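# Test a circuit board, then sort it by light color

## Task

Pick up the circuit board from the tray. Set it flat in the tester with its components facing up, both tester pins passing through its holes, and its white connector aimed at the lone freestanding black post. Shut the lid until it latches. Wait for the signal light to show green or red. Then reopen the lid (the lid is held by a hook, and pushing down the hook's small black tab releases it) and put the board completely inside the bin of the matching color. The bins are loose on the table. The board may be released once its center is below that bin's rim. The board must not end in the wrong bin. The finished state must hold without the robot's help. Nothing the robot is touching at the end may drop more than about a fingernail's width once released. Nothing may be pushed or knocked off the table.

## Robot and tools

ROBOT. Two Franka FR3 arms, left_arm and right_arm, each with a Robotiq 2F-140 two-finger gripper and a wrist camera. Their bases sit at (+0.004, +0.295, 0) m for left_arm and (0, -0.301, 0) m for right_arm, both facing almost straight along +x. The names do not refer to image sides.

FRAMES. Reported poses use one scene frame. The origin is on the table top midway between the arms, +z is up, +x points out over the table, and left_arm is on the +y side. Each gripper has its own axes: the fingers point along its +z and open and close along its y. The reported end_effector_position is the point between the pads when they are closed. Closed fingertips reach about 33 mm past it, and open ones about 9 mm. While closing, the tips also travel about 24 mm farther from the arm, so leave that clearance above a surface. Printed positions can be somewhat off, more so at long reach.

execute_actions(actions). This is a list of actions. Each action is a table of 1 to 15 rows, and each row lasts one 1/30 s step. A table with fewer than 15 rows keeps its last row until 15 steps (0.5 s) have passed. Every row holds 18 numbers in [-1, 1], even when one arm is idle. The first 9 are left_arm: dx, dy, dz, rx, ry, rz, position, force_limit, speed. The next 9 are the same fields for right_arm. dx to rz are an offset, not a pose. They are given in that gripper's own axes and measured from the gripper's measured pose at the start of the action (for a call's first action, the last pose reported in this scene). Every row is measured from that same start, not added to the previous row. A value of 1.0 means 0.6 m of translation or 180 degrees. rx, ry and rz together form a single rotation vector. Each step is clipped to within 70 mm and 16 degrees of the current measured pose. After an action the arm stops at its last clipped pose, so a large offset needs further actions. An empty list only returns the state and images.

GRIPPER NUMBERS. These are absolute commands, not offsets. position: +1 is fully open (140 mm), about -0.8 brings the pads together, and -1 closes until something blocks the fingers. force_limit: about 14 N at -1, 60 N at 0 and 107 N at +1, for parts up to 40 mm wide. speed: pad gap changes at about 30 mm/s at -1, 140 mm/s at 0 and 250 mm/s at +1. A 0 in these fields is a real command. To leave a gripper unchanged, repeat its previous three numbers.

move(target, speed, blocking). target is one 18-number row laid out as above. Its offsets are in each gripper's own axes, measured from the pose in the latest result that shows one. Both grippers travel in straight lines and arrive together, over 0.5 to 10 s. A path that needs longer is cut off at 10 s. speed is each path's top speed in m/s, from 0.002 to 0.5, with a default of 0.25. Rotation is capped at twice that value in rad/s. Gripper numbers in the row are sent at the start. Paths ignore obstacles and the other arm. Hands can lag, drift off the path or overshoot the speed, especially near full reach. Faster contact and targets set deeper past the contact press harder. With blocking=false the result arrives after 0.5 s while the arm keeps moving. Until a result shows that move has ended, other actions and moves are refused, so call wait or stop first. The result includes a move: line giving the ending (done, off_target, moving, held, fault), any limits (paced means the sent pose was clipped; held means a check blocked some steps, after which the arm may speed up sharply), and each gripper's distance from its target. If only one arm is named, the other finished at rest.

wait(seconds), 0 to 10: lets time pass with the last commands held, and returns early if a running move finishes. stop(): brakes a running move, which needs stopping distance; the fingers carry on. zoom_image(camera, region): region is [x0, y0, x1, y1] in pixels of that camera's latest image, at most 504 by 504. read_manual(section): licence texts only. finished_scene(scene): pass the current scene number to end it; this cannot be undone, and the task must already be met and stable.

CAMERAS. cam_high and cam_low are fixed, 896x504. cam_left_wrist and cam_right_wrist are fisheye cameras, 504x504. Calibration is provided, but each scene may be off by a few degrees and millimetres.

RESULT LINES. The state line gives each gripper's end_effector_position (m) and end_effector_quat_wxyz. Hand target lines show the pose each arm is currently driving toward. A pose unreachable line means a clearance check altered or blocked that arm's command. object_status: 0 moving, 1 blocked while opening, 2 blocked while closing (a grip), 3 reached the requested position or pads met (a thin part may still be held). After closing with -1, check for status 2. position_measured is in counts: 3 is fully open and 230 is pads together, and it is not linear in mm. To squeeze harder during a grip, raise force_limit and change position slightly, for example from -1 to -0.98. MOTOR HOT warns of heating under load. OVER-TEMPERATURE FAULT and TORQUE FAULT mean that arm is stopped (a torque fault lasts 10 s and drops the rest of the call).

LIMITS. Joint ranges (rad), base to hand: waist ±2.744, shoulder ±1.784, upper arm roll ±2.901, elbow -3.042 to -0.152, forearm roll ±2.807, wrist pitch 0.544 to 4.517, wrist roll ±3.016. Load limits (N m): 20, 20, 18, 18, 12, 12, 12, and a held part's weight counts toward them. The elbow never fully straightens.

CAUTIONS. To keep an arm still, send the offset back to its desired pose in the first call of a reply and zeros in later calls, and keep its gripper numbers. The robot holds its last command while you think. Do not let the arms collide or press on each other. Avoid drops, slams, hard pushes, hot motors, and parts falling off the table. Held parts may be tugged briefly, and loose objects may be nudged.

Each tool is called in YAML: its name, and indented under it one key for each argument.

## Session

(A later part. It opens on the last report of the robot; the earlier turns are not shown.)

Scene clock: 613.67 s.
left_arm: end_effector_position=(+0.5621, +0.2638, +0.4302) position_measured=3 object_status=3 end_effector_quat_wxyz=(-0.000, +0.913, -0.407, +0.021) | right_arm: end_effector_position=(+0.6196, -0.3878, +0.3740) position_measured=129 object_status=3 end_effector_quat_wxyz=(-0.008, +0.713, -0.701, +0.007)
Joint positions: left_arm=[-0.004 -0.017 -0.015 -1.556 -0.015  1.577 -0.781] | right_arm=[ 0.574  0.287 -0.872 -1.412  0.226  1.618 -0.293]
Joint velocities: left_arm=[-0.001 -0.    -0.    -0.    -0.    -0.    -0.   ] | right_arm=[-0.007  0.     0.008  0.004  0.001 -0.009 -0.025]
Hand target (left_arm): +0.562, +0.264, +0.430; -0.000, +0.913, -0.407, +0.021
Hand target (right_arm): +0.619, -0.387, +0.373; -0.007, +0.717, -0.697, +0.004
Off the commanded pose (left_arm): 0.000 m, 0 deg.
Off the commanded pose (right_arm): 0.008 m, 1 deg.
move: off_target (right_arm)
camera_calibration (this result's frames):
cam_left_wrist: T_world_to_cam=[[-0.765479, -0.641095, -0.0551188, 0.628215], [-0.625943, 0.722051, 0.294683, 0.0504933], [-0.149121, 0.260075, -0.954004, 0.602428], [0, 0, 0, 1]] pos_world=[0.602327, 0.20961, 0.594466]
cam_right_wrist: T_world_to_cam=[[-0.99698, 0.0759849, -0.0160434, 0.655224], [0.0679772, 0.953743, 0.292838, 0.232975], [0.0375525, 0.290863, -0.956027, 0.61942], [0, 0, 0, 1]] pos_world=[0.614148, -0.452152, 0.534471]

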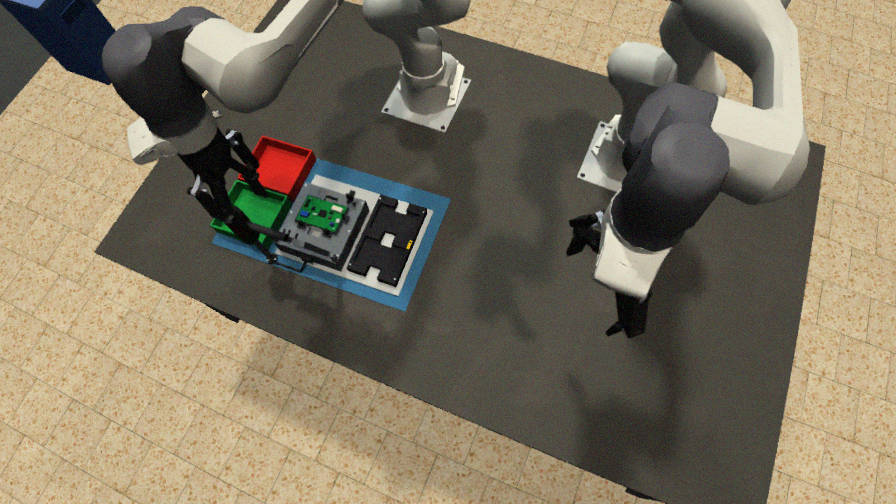

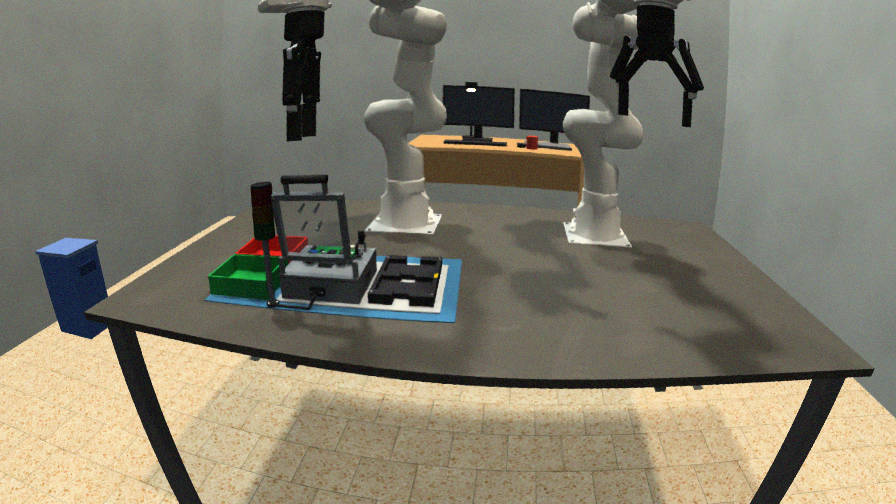

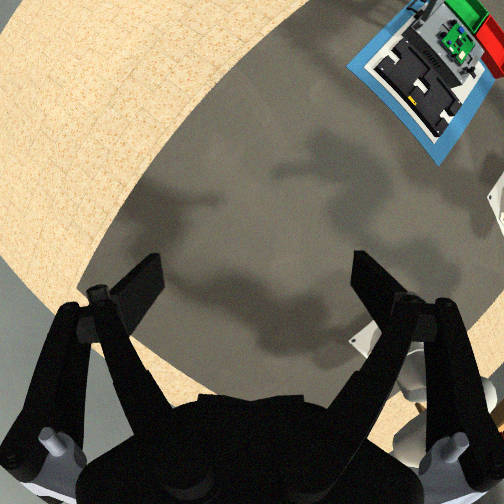

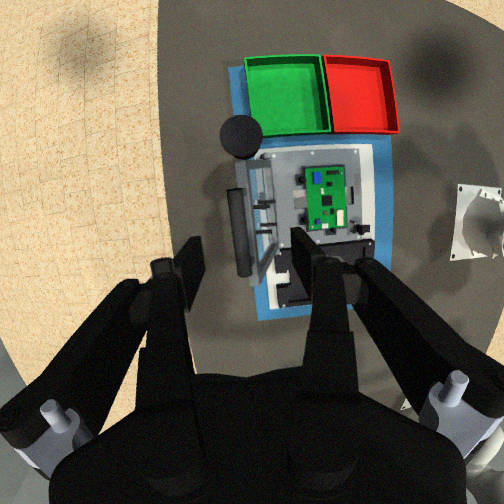

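move:
  target: [0,0,0,0,0,0,1,0,0, -0.006,-0.017,0.075,0,0,-0.016,0,0,0]
  speed: 0.12

zoom_image:
  camera: "cam_low"
  region: [240, 120, 380, 260]

zoom_image:
  camera: "cam_right_wrist"
  region: [150, 130, 350, 330]

Scene clock: 630.07 s.
left_arm: end_effector_position=(+0.5621, +0.2638, +0.4302) position_measured=3 object_status=3 end_effector_quat_wxyz=(-0.000, +0.913, -0.407, +0.021) | right_arm: end_effector_position=(+0.6292, -0.3834, +0.3295) position_measured=129 object_status=3 end_effector_quat_wxyz=(-0.005, +0.728, -0.685, +0.006)
Joint positions: left_arm=[-0.004 -0.017 -0.015 -1.556 -0.015  1.577 -0.781] | right_arm=[ 0.574  0.31  -0.85  -1.497  0.238  1.717 -0.337]
Joint velocities: left_arm=[-0.001  0.     0.     0.     0.001 -0.    -0.001] | right_arm=[-0.     0.002  0.    -0.001  0.001  0.01  -0.013]
Hand target (left_arm): +0.562, +0.264, +0.430; -0.000, +0.913, -0.407, +0.021
Hand target (right_arm): +0.631, -0.383, +0.330; -0.008, +0.731, -0.682, +0.007
Off the commanded pose (left_arm): 0.000 m, 0 deg.
Off the commanded pose (right_arm): 0.002 m, 0 deg.
move: done
camera_calibration (this result's frames):
cam_left_wrist: T_world_to_cam=[[-0.765479, -0.641095, -0.0551188, 0.628215], [-0.625943, 0.722051, 0.294683, 0.0504935], [-0.149121, 0.260075, -0.954004, 0.602429], [0, 0, 0, 1]] pos_world=[0.602327, 0.20961, 0.594466]
cam_right_wrist: T_world_to_cam=[[-0.999433, 0.0317183, -0.011326, 0.646834], [0.0270791, 0.956719, 0.289752, 0.268989], [0.0200263, 0.289281, -0.957035, 0.585889], [0, 0, 0, 1]] pos_world=[0.62745, -0.44735, 0.490102]

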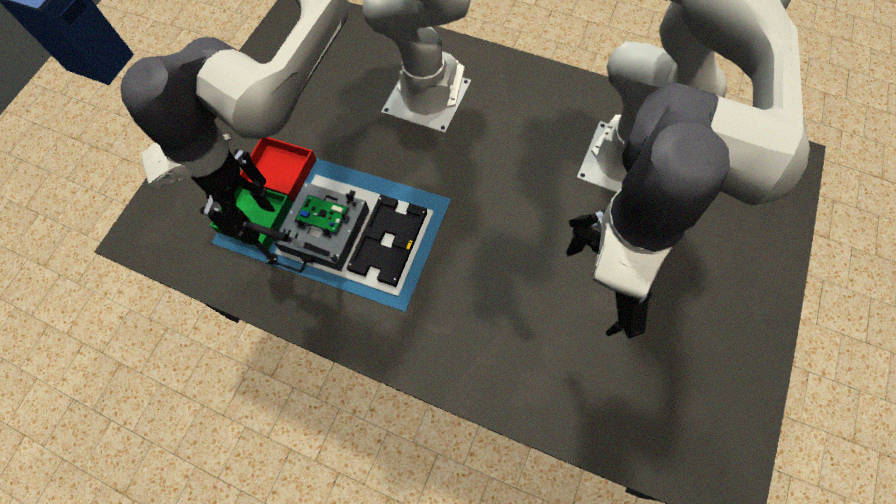

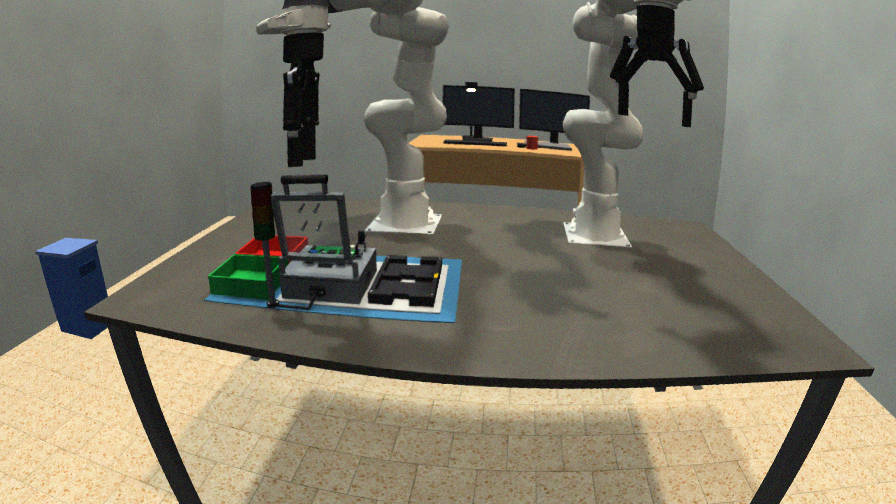

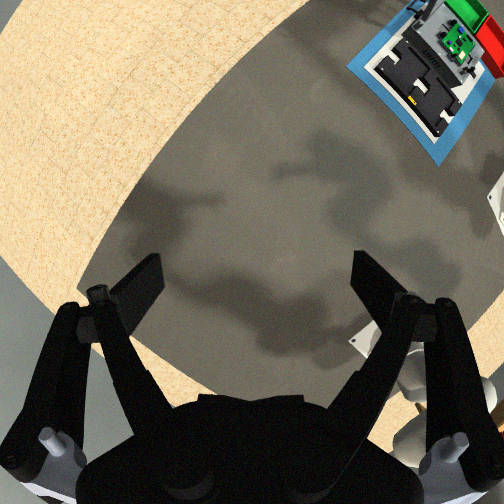

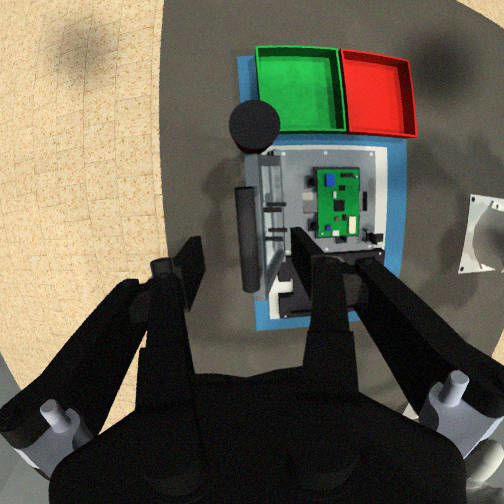

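Region (240, 120, 380, 260) of cam_low's 896x504 image, scaled by 3.600, with more detail than that image has.

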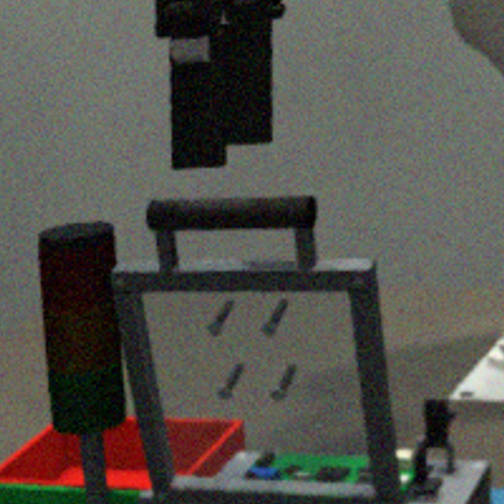

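Region (150, 130, 350, 330) of cam_right_wrist's 504x504 image, scaled by 2.520, with more detail than that image has.

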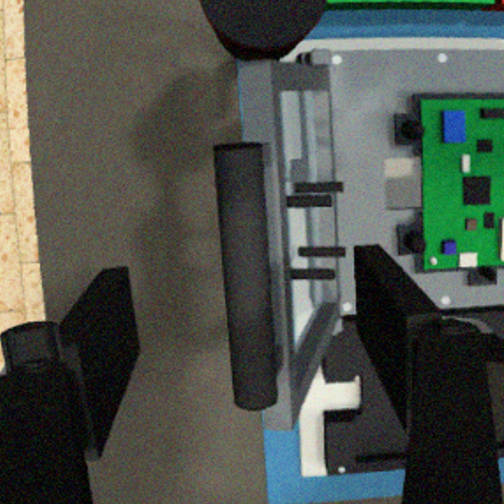

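move:
  target: [0,0,0,0,0,0,1,0,0, -0.009,-0.002,0.071,0,0,0,0,0,0]
  speed: 0.06

execute_actions:
  actions:
    - [[0,0,0,0,0,0,1,0,0, 0,0,0,0,0,0,-0.56,0,-0.5]]
    - [[0,0,0,0,0,0,1,0,0, 0,0,0,0,0,0,-0.56,0,-0.5]]

zoom_image:
  camera: "cam_low"
  region: [240, 120, 380, 260]

Scene clock: 652.53 s.
left_arm: end_effector_position=(+0.5621, +0.2638, +0.4302) position_measured=3 object_status=3 end_effector_quat_wxyz=(-0.000, +0.913, -0.407, +0.021) | right_arm: end_effector_position=(+0.6292, -0.3785, +0.2874) position_measured=129 object_status=3 end_effector_quat_wxyz=(-0.004, +0.730, -0.684, +0.004)
Joint positions: left_arm=[-0.004 -0.017 -0.015 -1.556 -0.015  1.577 -0.781] | right_arm=[ 0.597  0.315 -0.848 -1.601  0.244  1.817 -0.341]
Joint velocities: left_arm=[ 0.001 -0.    -0.001 -0.    -0.001  0.     0.001] | right_arm=[-0.     0.001  0.001 -0.001  0.001  0.012  0.   ]
Hand target (left_arm): +0.562, +0.264, +0.430; -0.000, +0.913, -0.407, +0.021
Hand target (right_arm): +0.631, -0.377, +0.287; -0.005, +0.729, -0.684, +0.006
Off the commanded pose (left_arm): 0.000 m, 0 deg.
Off the commanded pose (right_arm): 0.002 m, 0 deg.
move: done
camera_calibration (this result's frames):
cam_left_wrist: T_world_to_cam=[[-0.765479, -0.641095, -0.0551189, 0.628215], [-0.625943, 0.722051, 0.294683, 0.0504934], [-0.149121, 0.260075, -0.954004, 0.602428], [0, 0, 0, 1]] pos_world=[0.602327, 0.20961, 0.594466]
cam_right_wrist: T_world_to_cam=[[-0.999591, 0.0277413, -0.00694721, 0.643514], [0.0245472, 0.956937, 0.289257, 0.278392], [0.0146724, 0.288968, -0.957226, 0.547544], [0, 0, 0, 1]] pos_world=[0.628383, -0.442478, 0.448067]

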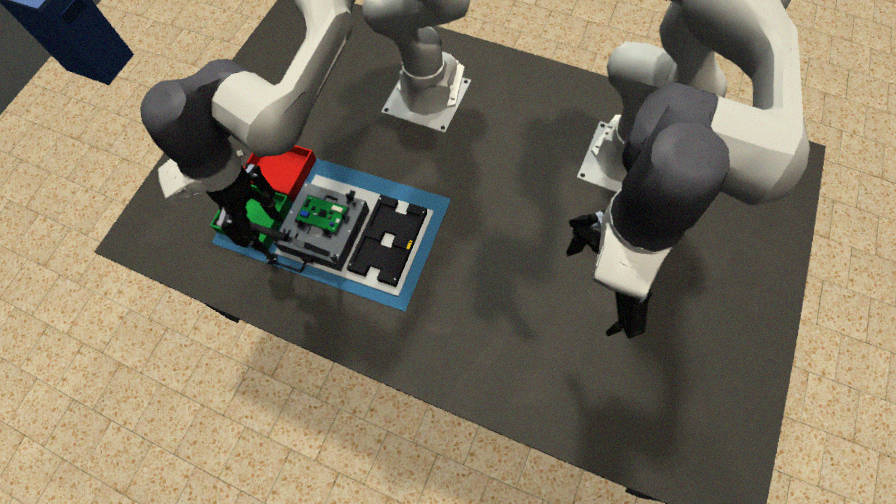

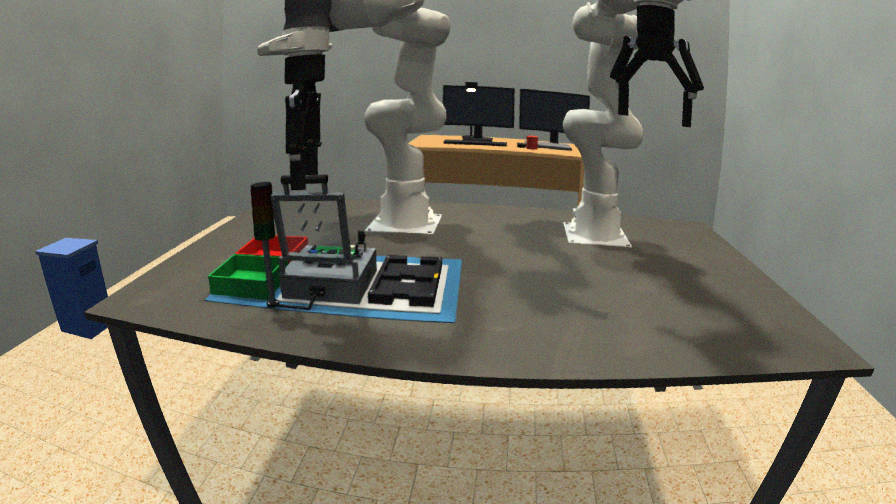

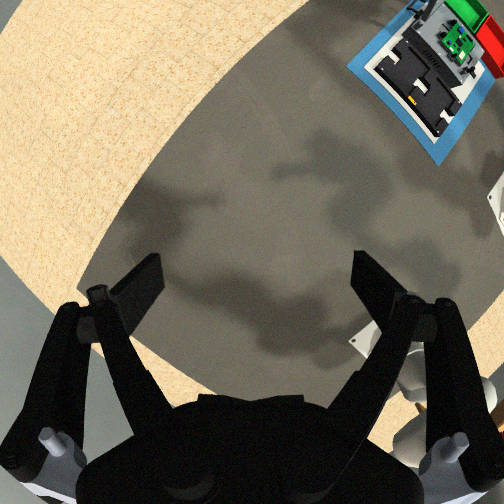

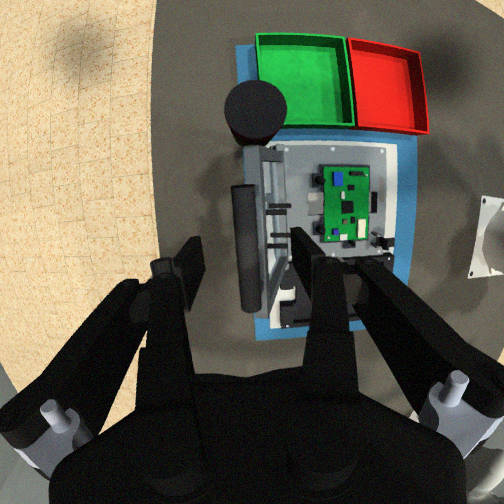

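Scene clock: 653.53 s.
left_arm: end_effector_position=(+0.5621, +0.2638, +0.4302) position_measured=3 object_status=3 end_effector_quat_wxyz=(-0.000, +0.913, -0.407, +0.021) | right_arm: end_effector_position=(+0.6292, -0.3785, +0.2874) position_measured=200 object_status=3 end_effector_quat_wxyz=(-0.004, +0.730, -0.684, +0.004)
Joint positions: left_arm=[-0.004 -0.017 -0.015 -1.556 -0.015  1.577 -0.781] | right_arm=[ 0.597  0.315 -0.848 -1.601  0.244  1.817 -0.341]
Joint velocities: left_arm=[ 0.001 -0.001 -0.    -0.    -0.    -0.     0.002] | right_arm=[ 0.     0.    -0.     0.    -0.001  0.001  0.001]
Hand target (left_arm): +0.562, +0.264, +0.430; -0.000, +0.913, -0.407, +0.021
Hand target (right_arm): +0.629, -0.379, +0.287; -0.004, +0.730, -0.684, +0.004
Off the commanded pose (left_arm): 0.000 m, 0 deg.
Off the commanded pose (right_arm): 0.000 m, 0 deg.
camera_calibration (this result's frames):
cam_left_wrist: T_world_to_cam=[[-0.765479, -0.641095, -0.0551188, 0.628215], [-0.625943, 0.722051, 0.294683, 0.0504934], [-0.149121, 0.260075, -0.954004, 0.602429], [0, 0, 0, 1]] pos_world=[0.602327, 0.20961, 0.594466]
cam_right_wrist: T_world_to_cam=[[-0.999591, 0.0277386, -0.00697087, 0.643528], [0.0245379, 0.956939, 0.289251, 0.278398], [0.0146941, 0.288962, -0.957228, 0.547534], [0, 0, 0, 1]] pos_world=[0.628387, -0.442477, 0.448074]

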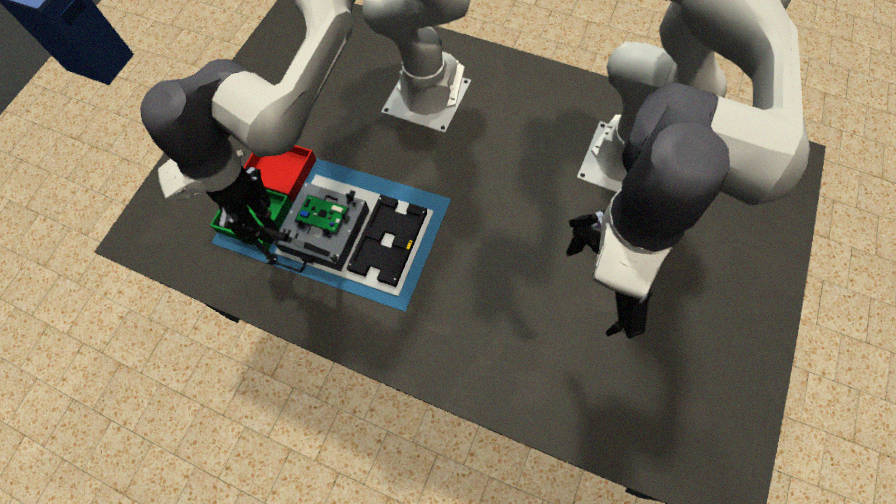

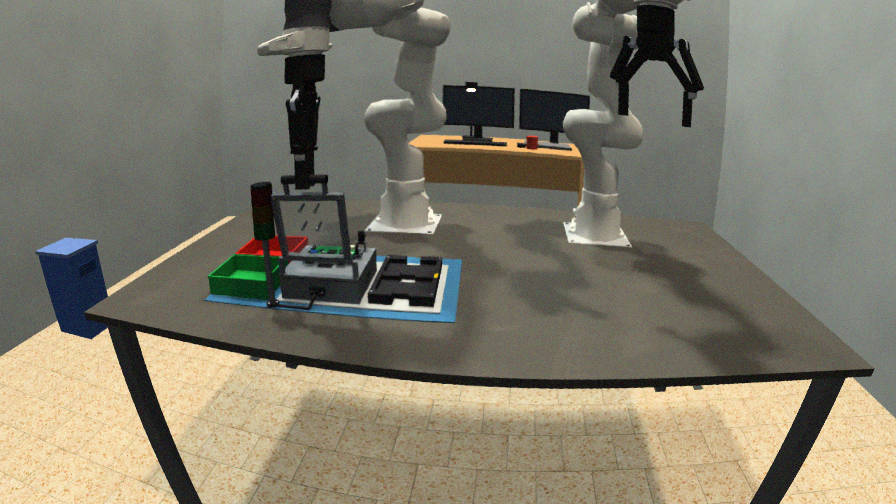

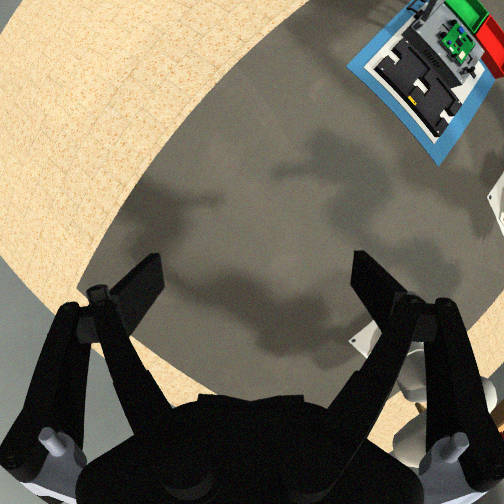

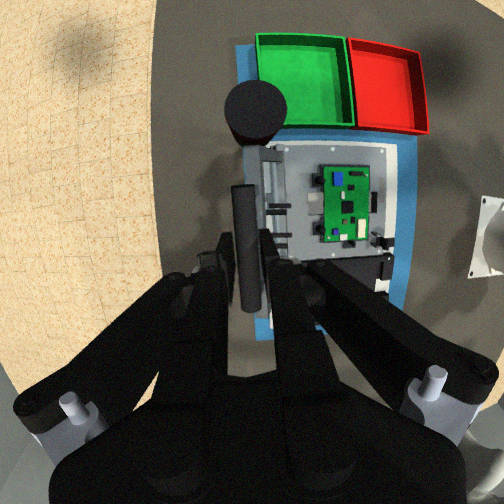

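Region (240, 120, 380, 260) of cam_low's 896x504 image, scaled by 3.600, with more detail than that image has.

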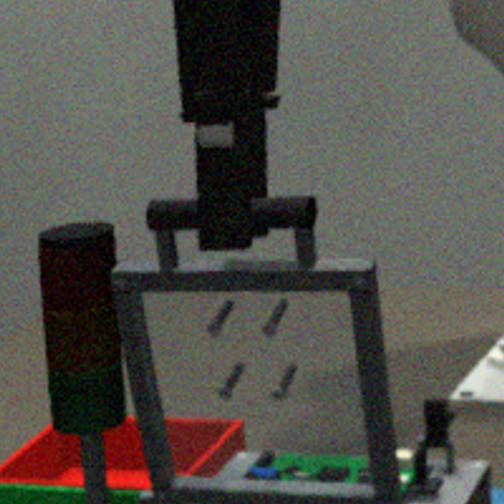

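move:
  target: [0,0,0,0,0,0,1,0,0, 0,0.0798,-0.0143,0.0333,0,0,-0.56,0,-0.5]
  speed: 0.06

zoom_image:
  camera: "cam_low"
  region: [240, 120, 380, 260]

Scene clock: 689.20 s.
left_arm: end_effector_position=(+0.5621, +0.2638, +0.4302) position_measured=3 object_status=3 end_effector_quat_wxyz=(-0.000, +0.913, -0.407, +0.021) | right_arm: end_effector_position=(+0.5801, -0.3801, +0.2907) position_measured=200 object_status=3 end_effector_quat_wxyz=(-0.042, +0.734, -0.677, +0.035)
Joint positions: left_arm=[-0.004 -0.017 -0.015 -1.556 -0.015  1.577 -0.781] | right_arm=[ 0.733 -0.035 -0.879 -1.939  0.001  2.022 -0.219]
Joint velocities: left_arm=[0.001 0.    0.001 0.001 0.001 0.    0.001] | right_arm=[ 0.001 -0.001  0.    -0.003 -0.008  0.008  0.034]
Hand target (left_arm): +0.562, +0.264, +0.430; -0.000, +0.913, -0.407, +0.021
Hand target (right_arm): +0.581, -0.379, +0.291; -0.043, +0.730, -0.681, +0.037
Off the commanded pose (left_arm): 0.000 m, 0 deg.
Off the commanded pose (right_arm): 0.005 m, 1 deg.
move: off_target (right_arm)
camera_calibration (this result's frames):
cam_left_wrist: T_world_to_cam=[[-0.765479, -0.641095, -0.0551188, 0.628215], [-0.625943, 0.722051, 0.294683, 0.0504935], [-0.149121, 0.260075, -0.954004, 0.602429], [0, 0, 0, 1]] pos_world=[0.602327, 0.20961, 0.594466]
cam_right_wrist: T_world_to_cam=[[-0.994537, 0.014154, -0.10342, 0.614493], [-0.0178248, 0.953184, 0.301864, 0.299641], [0.102851, 0.302058, -0.947725, 0.502972], [0, 0, 0, 1]] pos_world=[0.564745, -0.446237, 0.44978]

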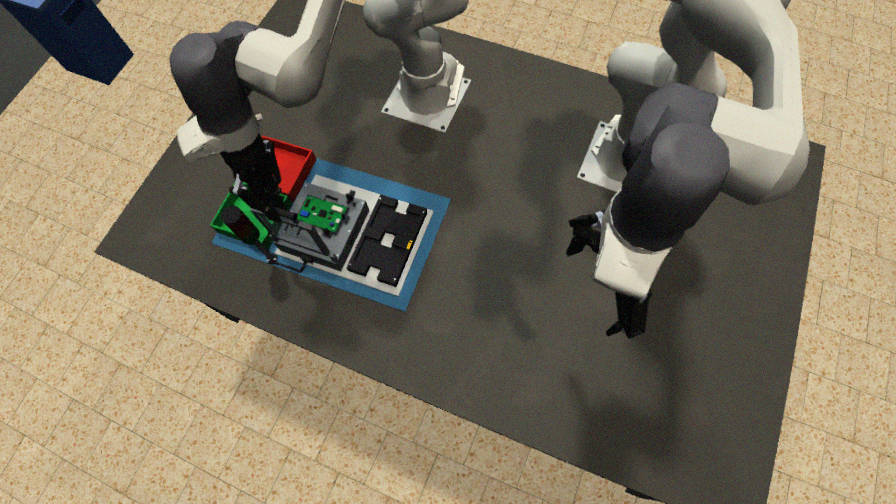

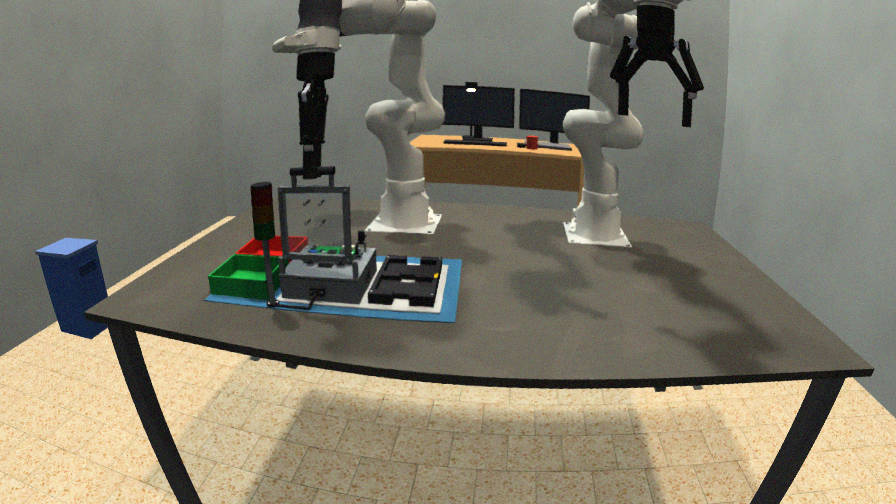

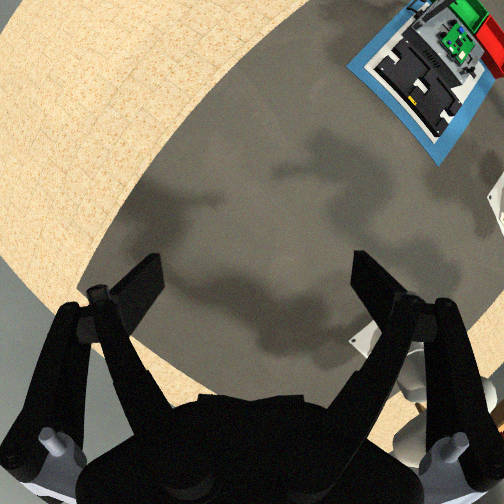

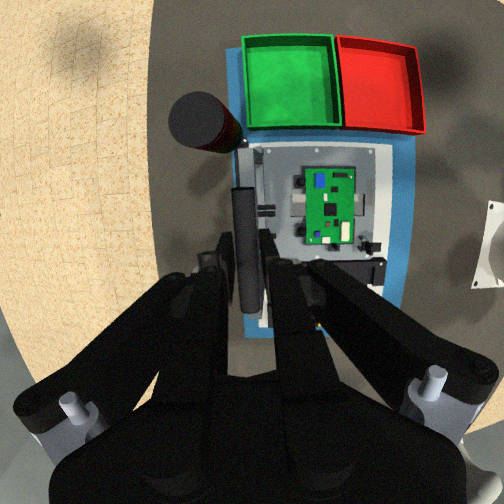

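Region (240, 120, 380, 260) of cam_low's 896x504 image, scaled by 3.600, with more detail than that image has.

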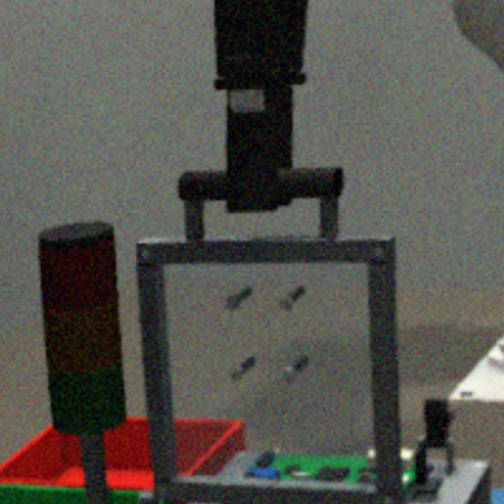

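execute_actions:
  actions: []

Scene clock: 709.37 s.
left_arm: end_effector_position=(+0.5621, +0.2638, +0.4302) position_measured=3 object_status=3 end_effector_quat_wxyz=(-0.000, +0.913, -0.407, +0.021) | right_arm: end_effector_position=(+0.5805, -0.3803, +0.2908) position_measured=200 object_status=3 end_effector_quat_wxyz=(-0.042, +0.730, -0.681, +0.036)
Joint positions: left_arm=[-0.004 -0.017 -0.015 -1.556 -0.015  1.577 -0.781] | right_arm=[ 0.733 -0.036 -0.878 -1.94   0.     2.024 -0.209]
Joint velocities: left_arm=[-0.001  0.001 -0.001  0.001  0.001 -0.     0.   ] | right_arm=[-0.    -0.    -0.     0.001 -0.001  0.    -0.001]
Hand target (left_arm): +0.562, +0.264, +0.430; -0.000, +0.913, -0.407, +0.021
Hand target (right_arm): +0.581, -0.379, +0.291; -0.043, +0.730, -0.681, +0.037
Off the commanded pose (left_arm): 0.000 m, 0 deg.
Off the commanded pose (right_arm): 0.005 m, 1 deg.
camera_calibration (this result's frames):
cam_left_wrist: T_world_to_cam=[[-0.765479, -0.641095, -0.0551188, 0.628215], [-0.625943, 0.722051, 0.294683, 0.0504934], [-0.149121, 0.260075, -0.954004, 0.602429], [0, 0, 0, 1]] pos_world=[0.602327, 0.20961, 0.594466]
cam_right_wrist: T_world_to_cam=[[-0.99425, 0.0235125, -0.104474, 0.618513], [-0.00919284, 0.953257, 0.302022, 0.294734], [0.106692, 0.301245, -0.947559, 0.50044], [0, 0, 0, 1]] pos_world=[0.564273, -0.446256, 0.449799]

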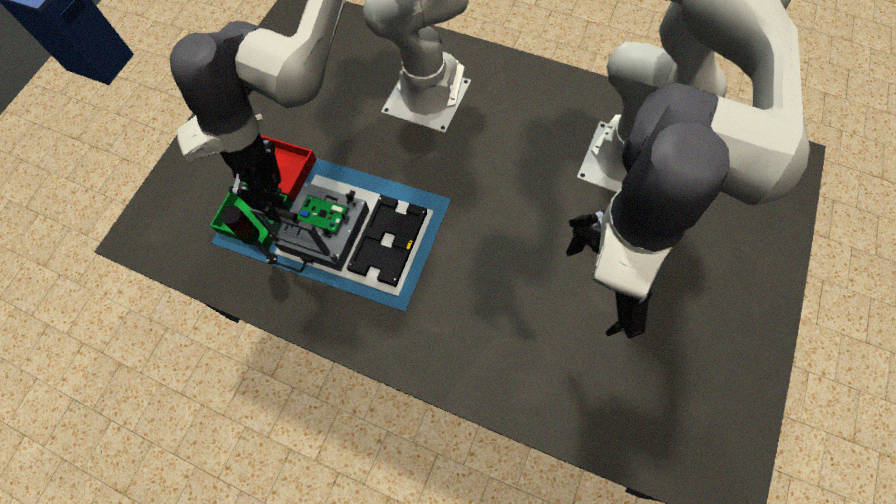

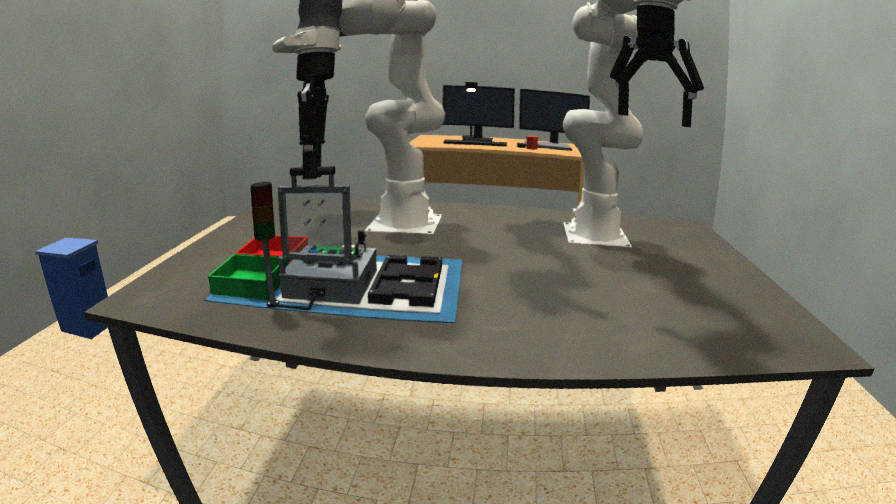

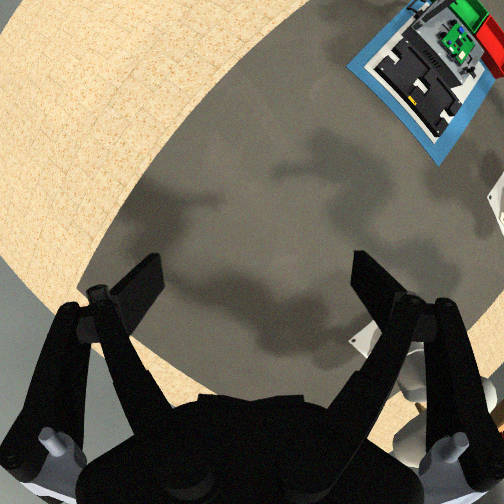

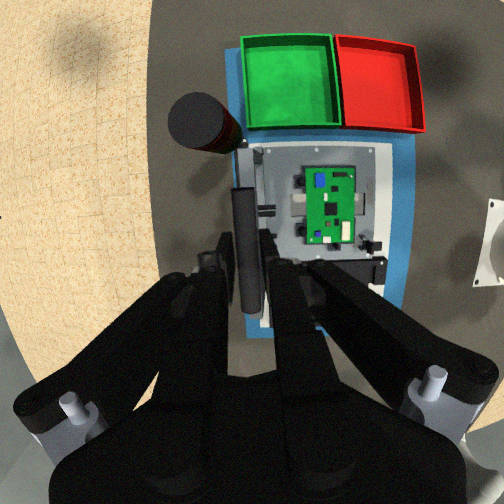

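move:
  target: [0,0,0,0,0,0,1,0,0, 0,0.1077,-0.004,0.05,0,0,-0.56,0,-0.5]
  speed: 0.06

Scene clock: 715.43 s.
left_arm: end_effector_position=(+0.5621, +0.2638, +0.4302) position_measured=3 object_status=3 end_effector_quat_wxyz=(-0.000, +0.913, -0.407, +0.021) | right_arm: end_effector_position=(+0.5155, -0.3798, +0.2828) position_measured=200 object_status=3 end_effector_quat_wxyz=(-0.098, +0.730, -0.671, +0.086)
Joint positions: left_arm=[-0.004 -0.017 -0.015 -1.556 -0.015  1.577 -0.781] | right_arm=[ 0.572 -0.442 -0.698 -2.338 -0.285  2.235 -0.04 ]
Joint velocities: left_arm=[-0.001 -0.     0.001  0.001  0.     0.001 -0.001] | right_arm=[-0.013 -0.001  0.011 -0.003  0.     0.013  0.022]
Hand target (left_arm): +0.562, +0.264, +0.430; -0.000, +0.913, -0.407, +0.021
Hand target (right_arm): +0.517, -0.380, +0.284; -0.100, +0.727, -0.674, +0.088
Off the commanded pose (left_arm): 0.000 m, 0 deg.
Off the commanded pose (right_arm): 0.006 m, 1 deg.
move: off_target (right_arm)
camera_calibration (this result's frames):
cam_left_wrist: T_world_to_cam=[[-0.765479, -0.641095, -0.0551187, 0.628215], [-0.625943, 0.722051, 0.294683, 0.0504934], [-0.149121, 0.260075, -0.954004, 0.602429], [0, 0, 0, 1]] pos_world=[0.602327, 0.20961, 0.594466]
cam_right_wrist: T_world_to_cam=[[-0.967401, 0.0121212, -0.252957, 0.576917], [-0.0689183, 0.948555, 0.309021, 0.323122], [0.24369, 0.316381, -0.916798, 0.426104], [0, 0, 0, 1]] pos_world=[0.476542, -0.448303, 0.436735]

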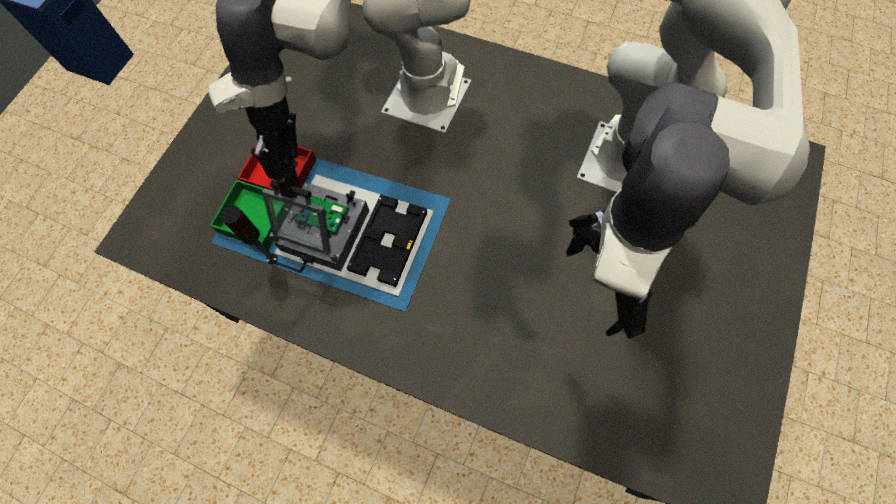

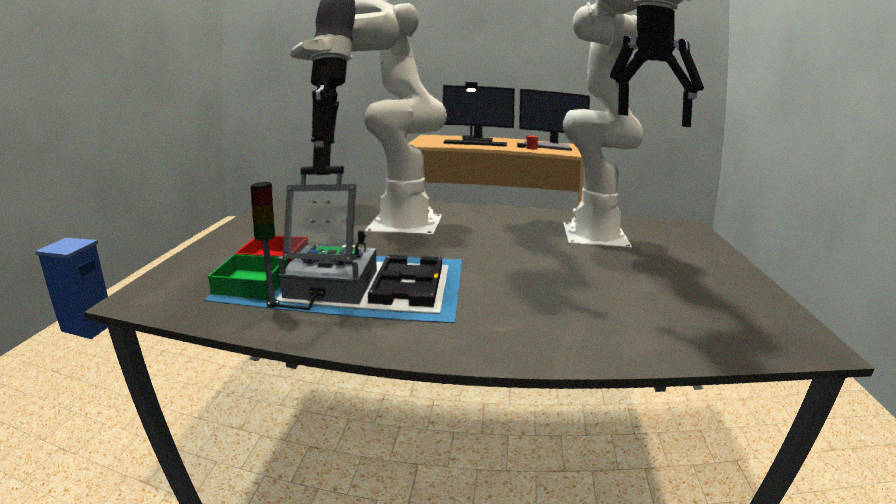

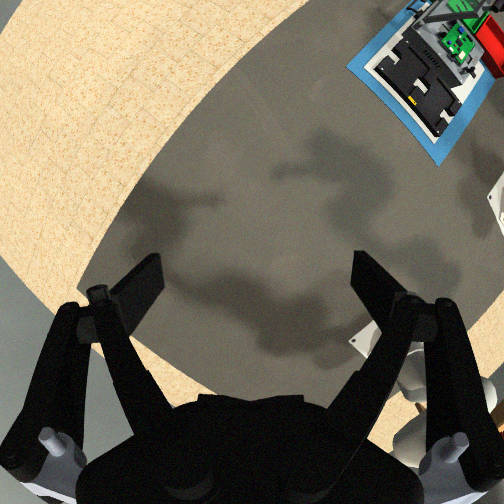

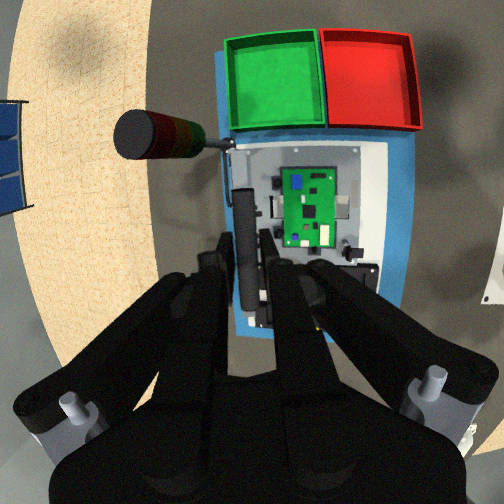

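zoom_image:
  camera: "cam_low"
  region: [230,130,400,320]

Region (230, 130, 400, 320) of cam_low's 896x504 image, scaled by 2.653, with more detail than that image has; it fills the left 451 columns of this view, and the rest is white.

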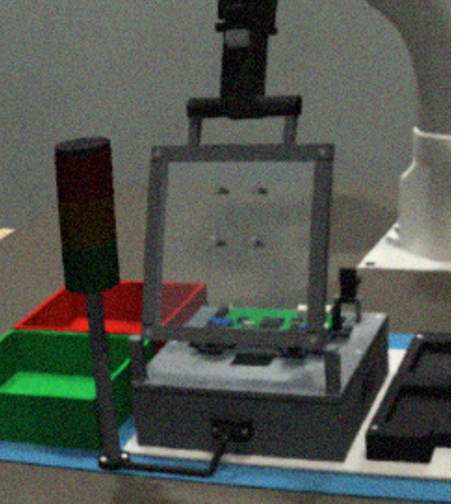

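move:
  target: [0,0,0,0,0,0,1,0,0, 0,0.1035,0.022,0.045,0,0,-0.56,0,-0.5]
  speed: 0.06

zoom_image:
  camera: "cam_low"
  region: [230,130,400,320]

Scene clock: 724.30 s.
left_arm: end_effector_position=(+0.5621, +0.2638, +0.4302) position_measured=3 object_status=3 end_effector_quat_wxyz=(-0.000, +0.913, -0.407, +0.021) | right_arm: end_effector_position=(+0.4585, -0.3795, +0.2527) position_measured=200 object_status=3 end_effector_quat_wxyz=(-0.150, +0.724, -0.661, +0.131)
Joint positions: left_arm=[-0.004 -0.017 -0.015 -1.556 -0.015  1.577 -0.781] | right_arm=[ 0.384 -0.705 -0.619 -2.682 -0.427  2.436  0.005]
Joint velocities: left_arm=[-0.001 -0.    -0.     0.     0.001 -0.     0.001] | right_arm=[-0.005 -0.     0.005 -0.003  0.     0.009  0.002]
Hand target (left_arm): +0.562, +0.264, +0.430; -0.000, +0.913, -0.407, +0.021
Hand target (right_arm): +0.460, -0.379, +0.254; -0.151, +0.722, -0.661, +0.133
Off the commanded pose (left_arm): 0.000 m, 0 deg.
Off the commanded pose (right_arm): 0.005 m, 0 deg.
move: off_target (right_arm)
camera_calibration (this result's frames):
cam_left_wrist: T_world_to_cam=[[-0.76548, -0.641095, -0.0551189, 0.628215], [-0.625942, 0.722051, 0.294683, 0.0504934], [-0.149121, 0.260075, -0.954004, 0.602428], [0, 0, 0, 1]] pos_world=[0.602327, 0.20961, 0.594466]
cam_right_wrist: T_world_to_cam=[[-0.923871, 0.0106848, -0.382554, 0.5264], [-0.117314, 0.94358, 0.309669, 0.34832], [0.364279, 0.330973, -0.870493, 0.350818], [0, 0, 0, 1]] pos_world=[0.399393, -0.450404, 0.398897]

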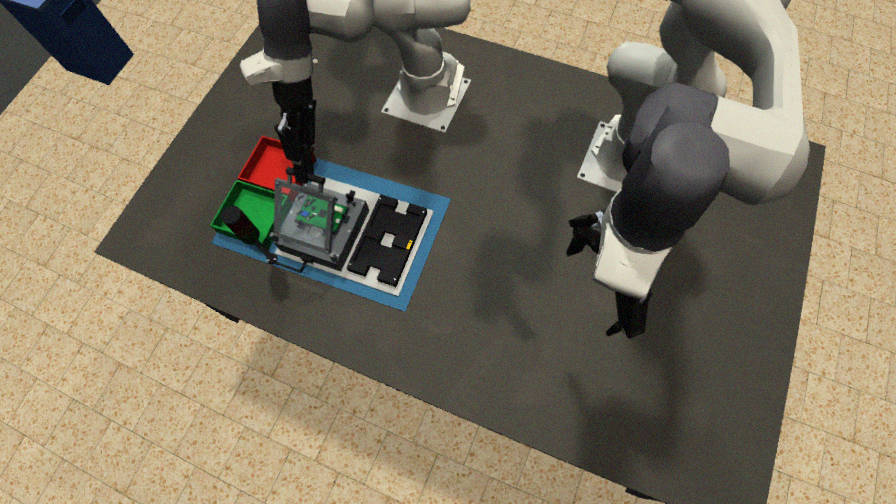

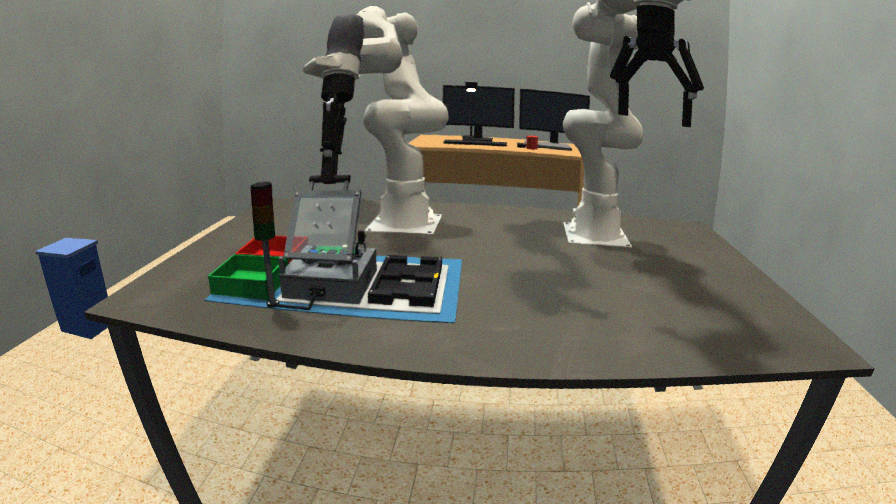

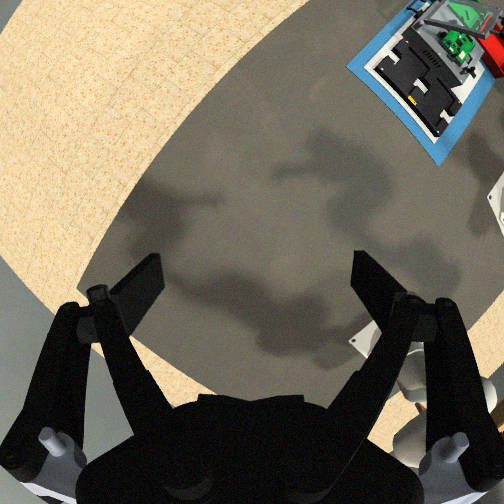

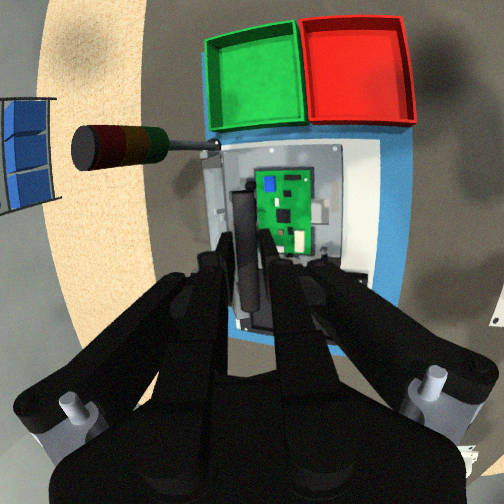

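Region (230, 130, 400, 320) of cam_low's 896x504 image, scaled by 2.653, with more detail than that image has; it fills the left 451 columns of this view, and the rest is white.

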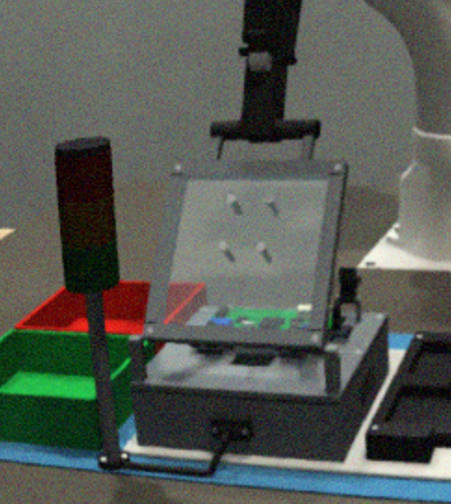

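zoom_image:
  camera: "cam_high"
  region: [240,130,400,290]

zoom_image:
  camera: "cam_right_wrist"
  region: [180,150,380,350]

Region (240, 130, 400, 290) of cam_high's 896x504 image, scaled by 3.150, with more detail than that image has.

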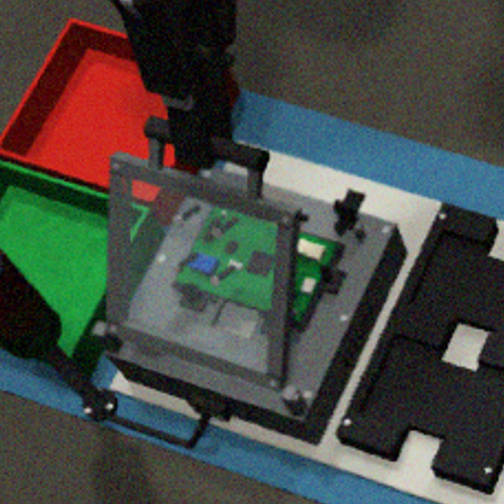

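Region (180, 150, 380, 350) of cam_right_wrist's 504x504 image, scaled by 2.520, with more detail than that image has.

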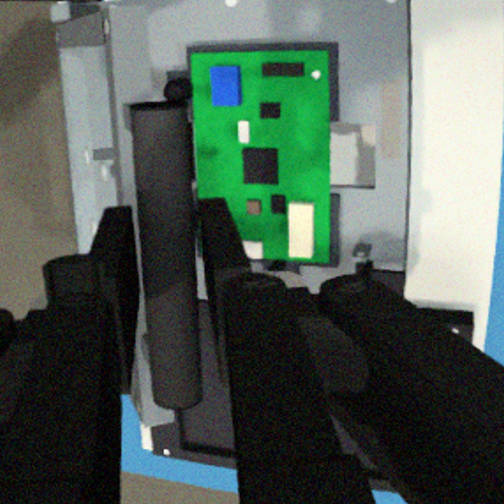

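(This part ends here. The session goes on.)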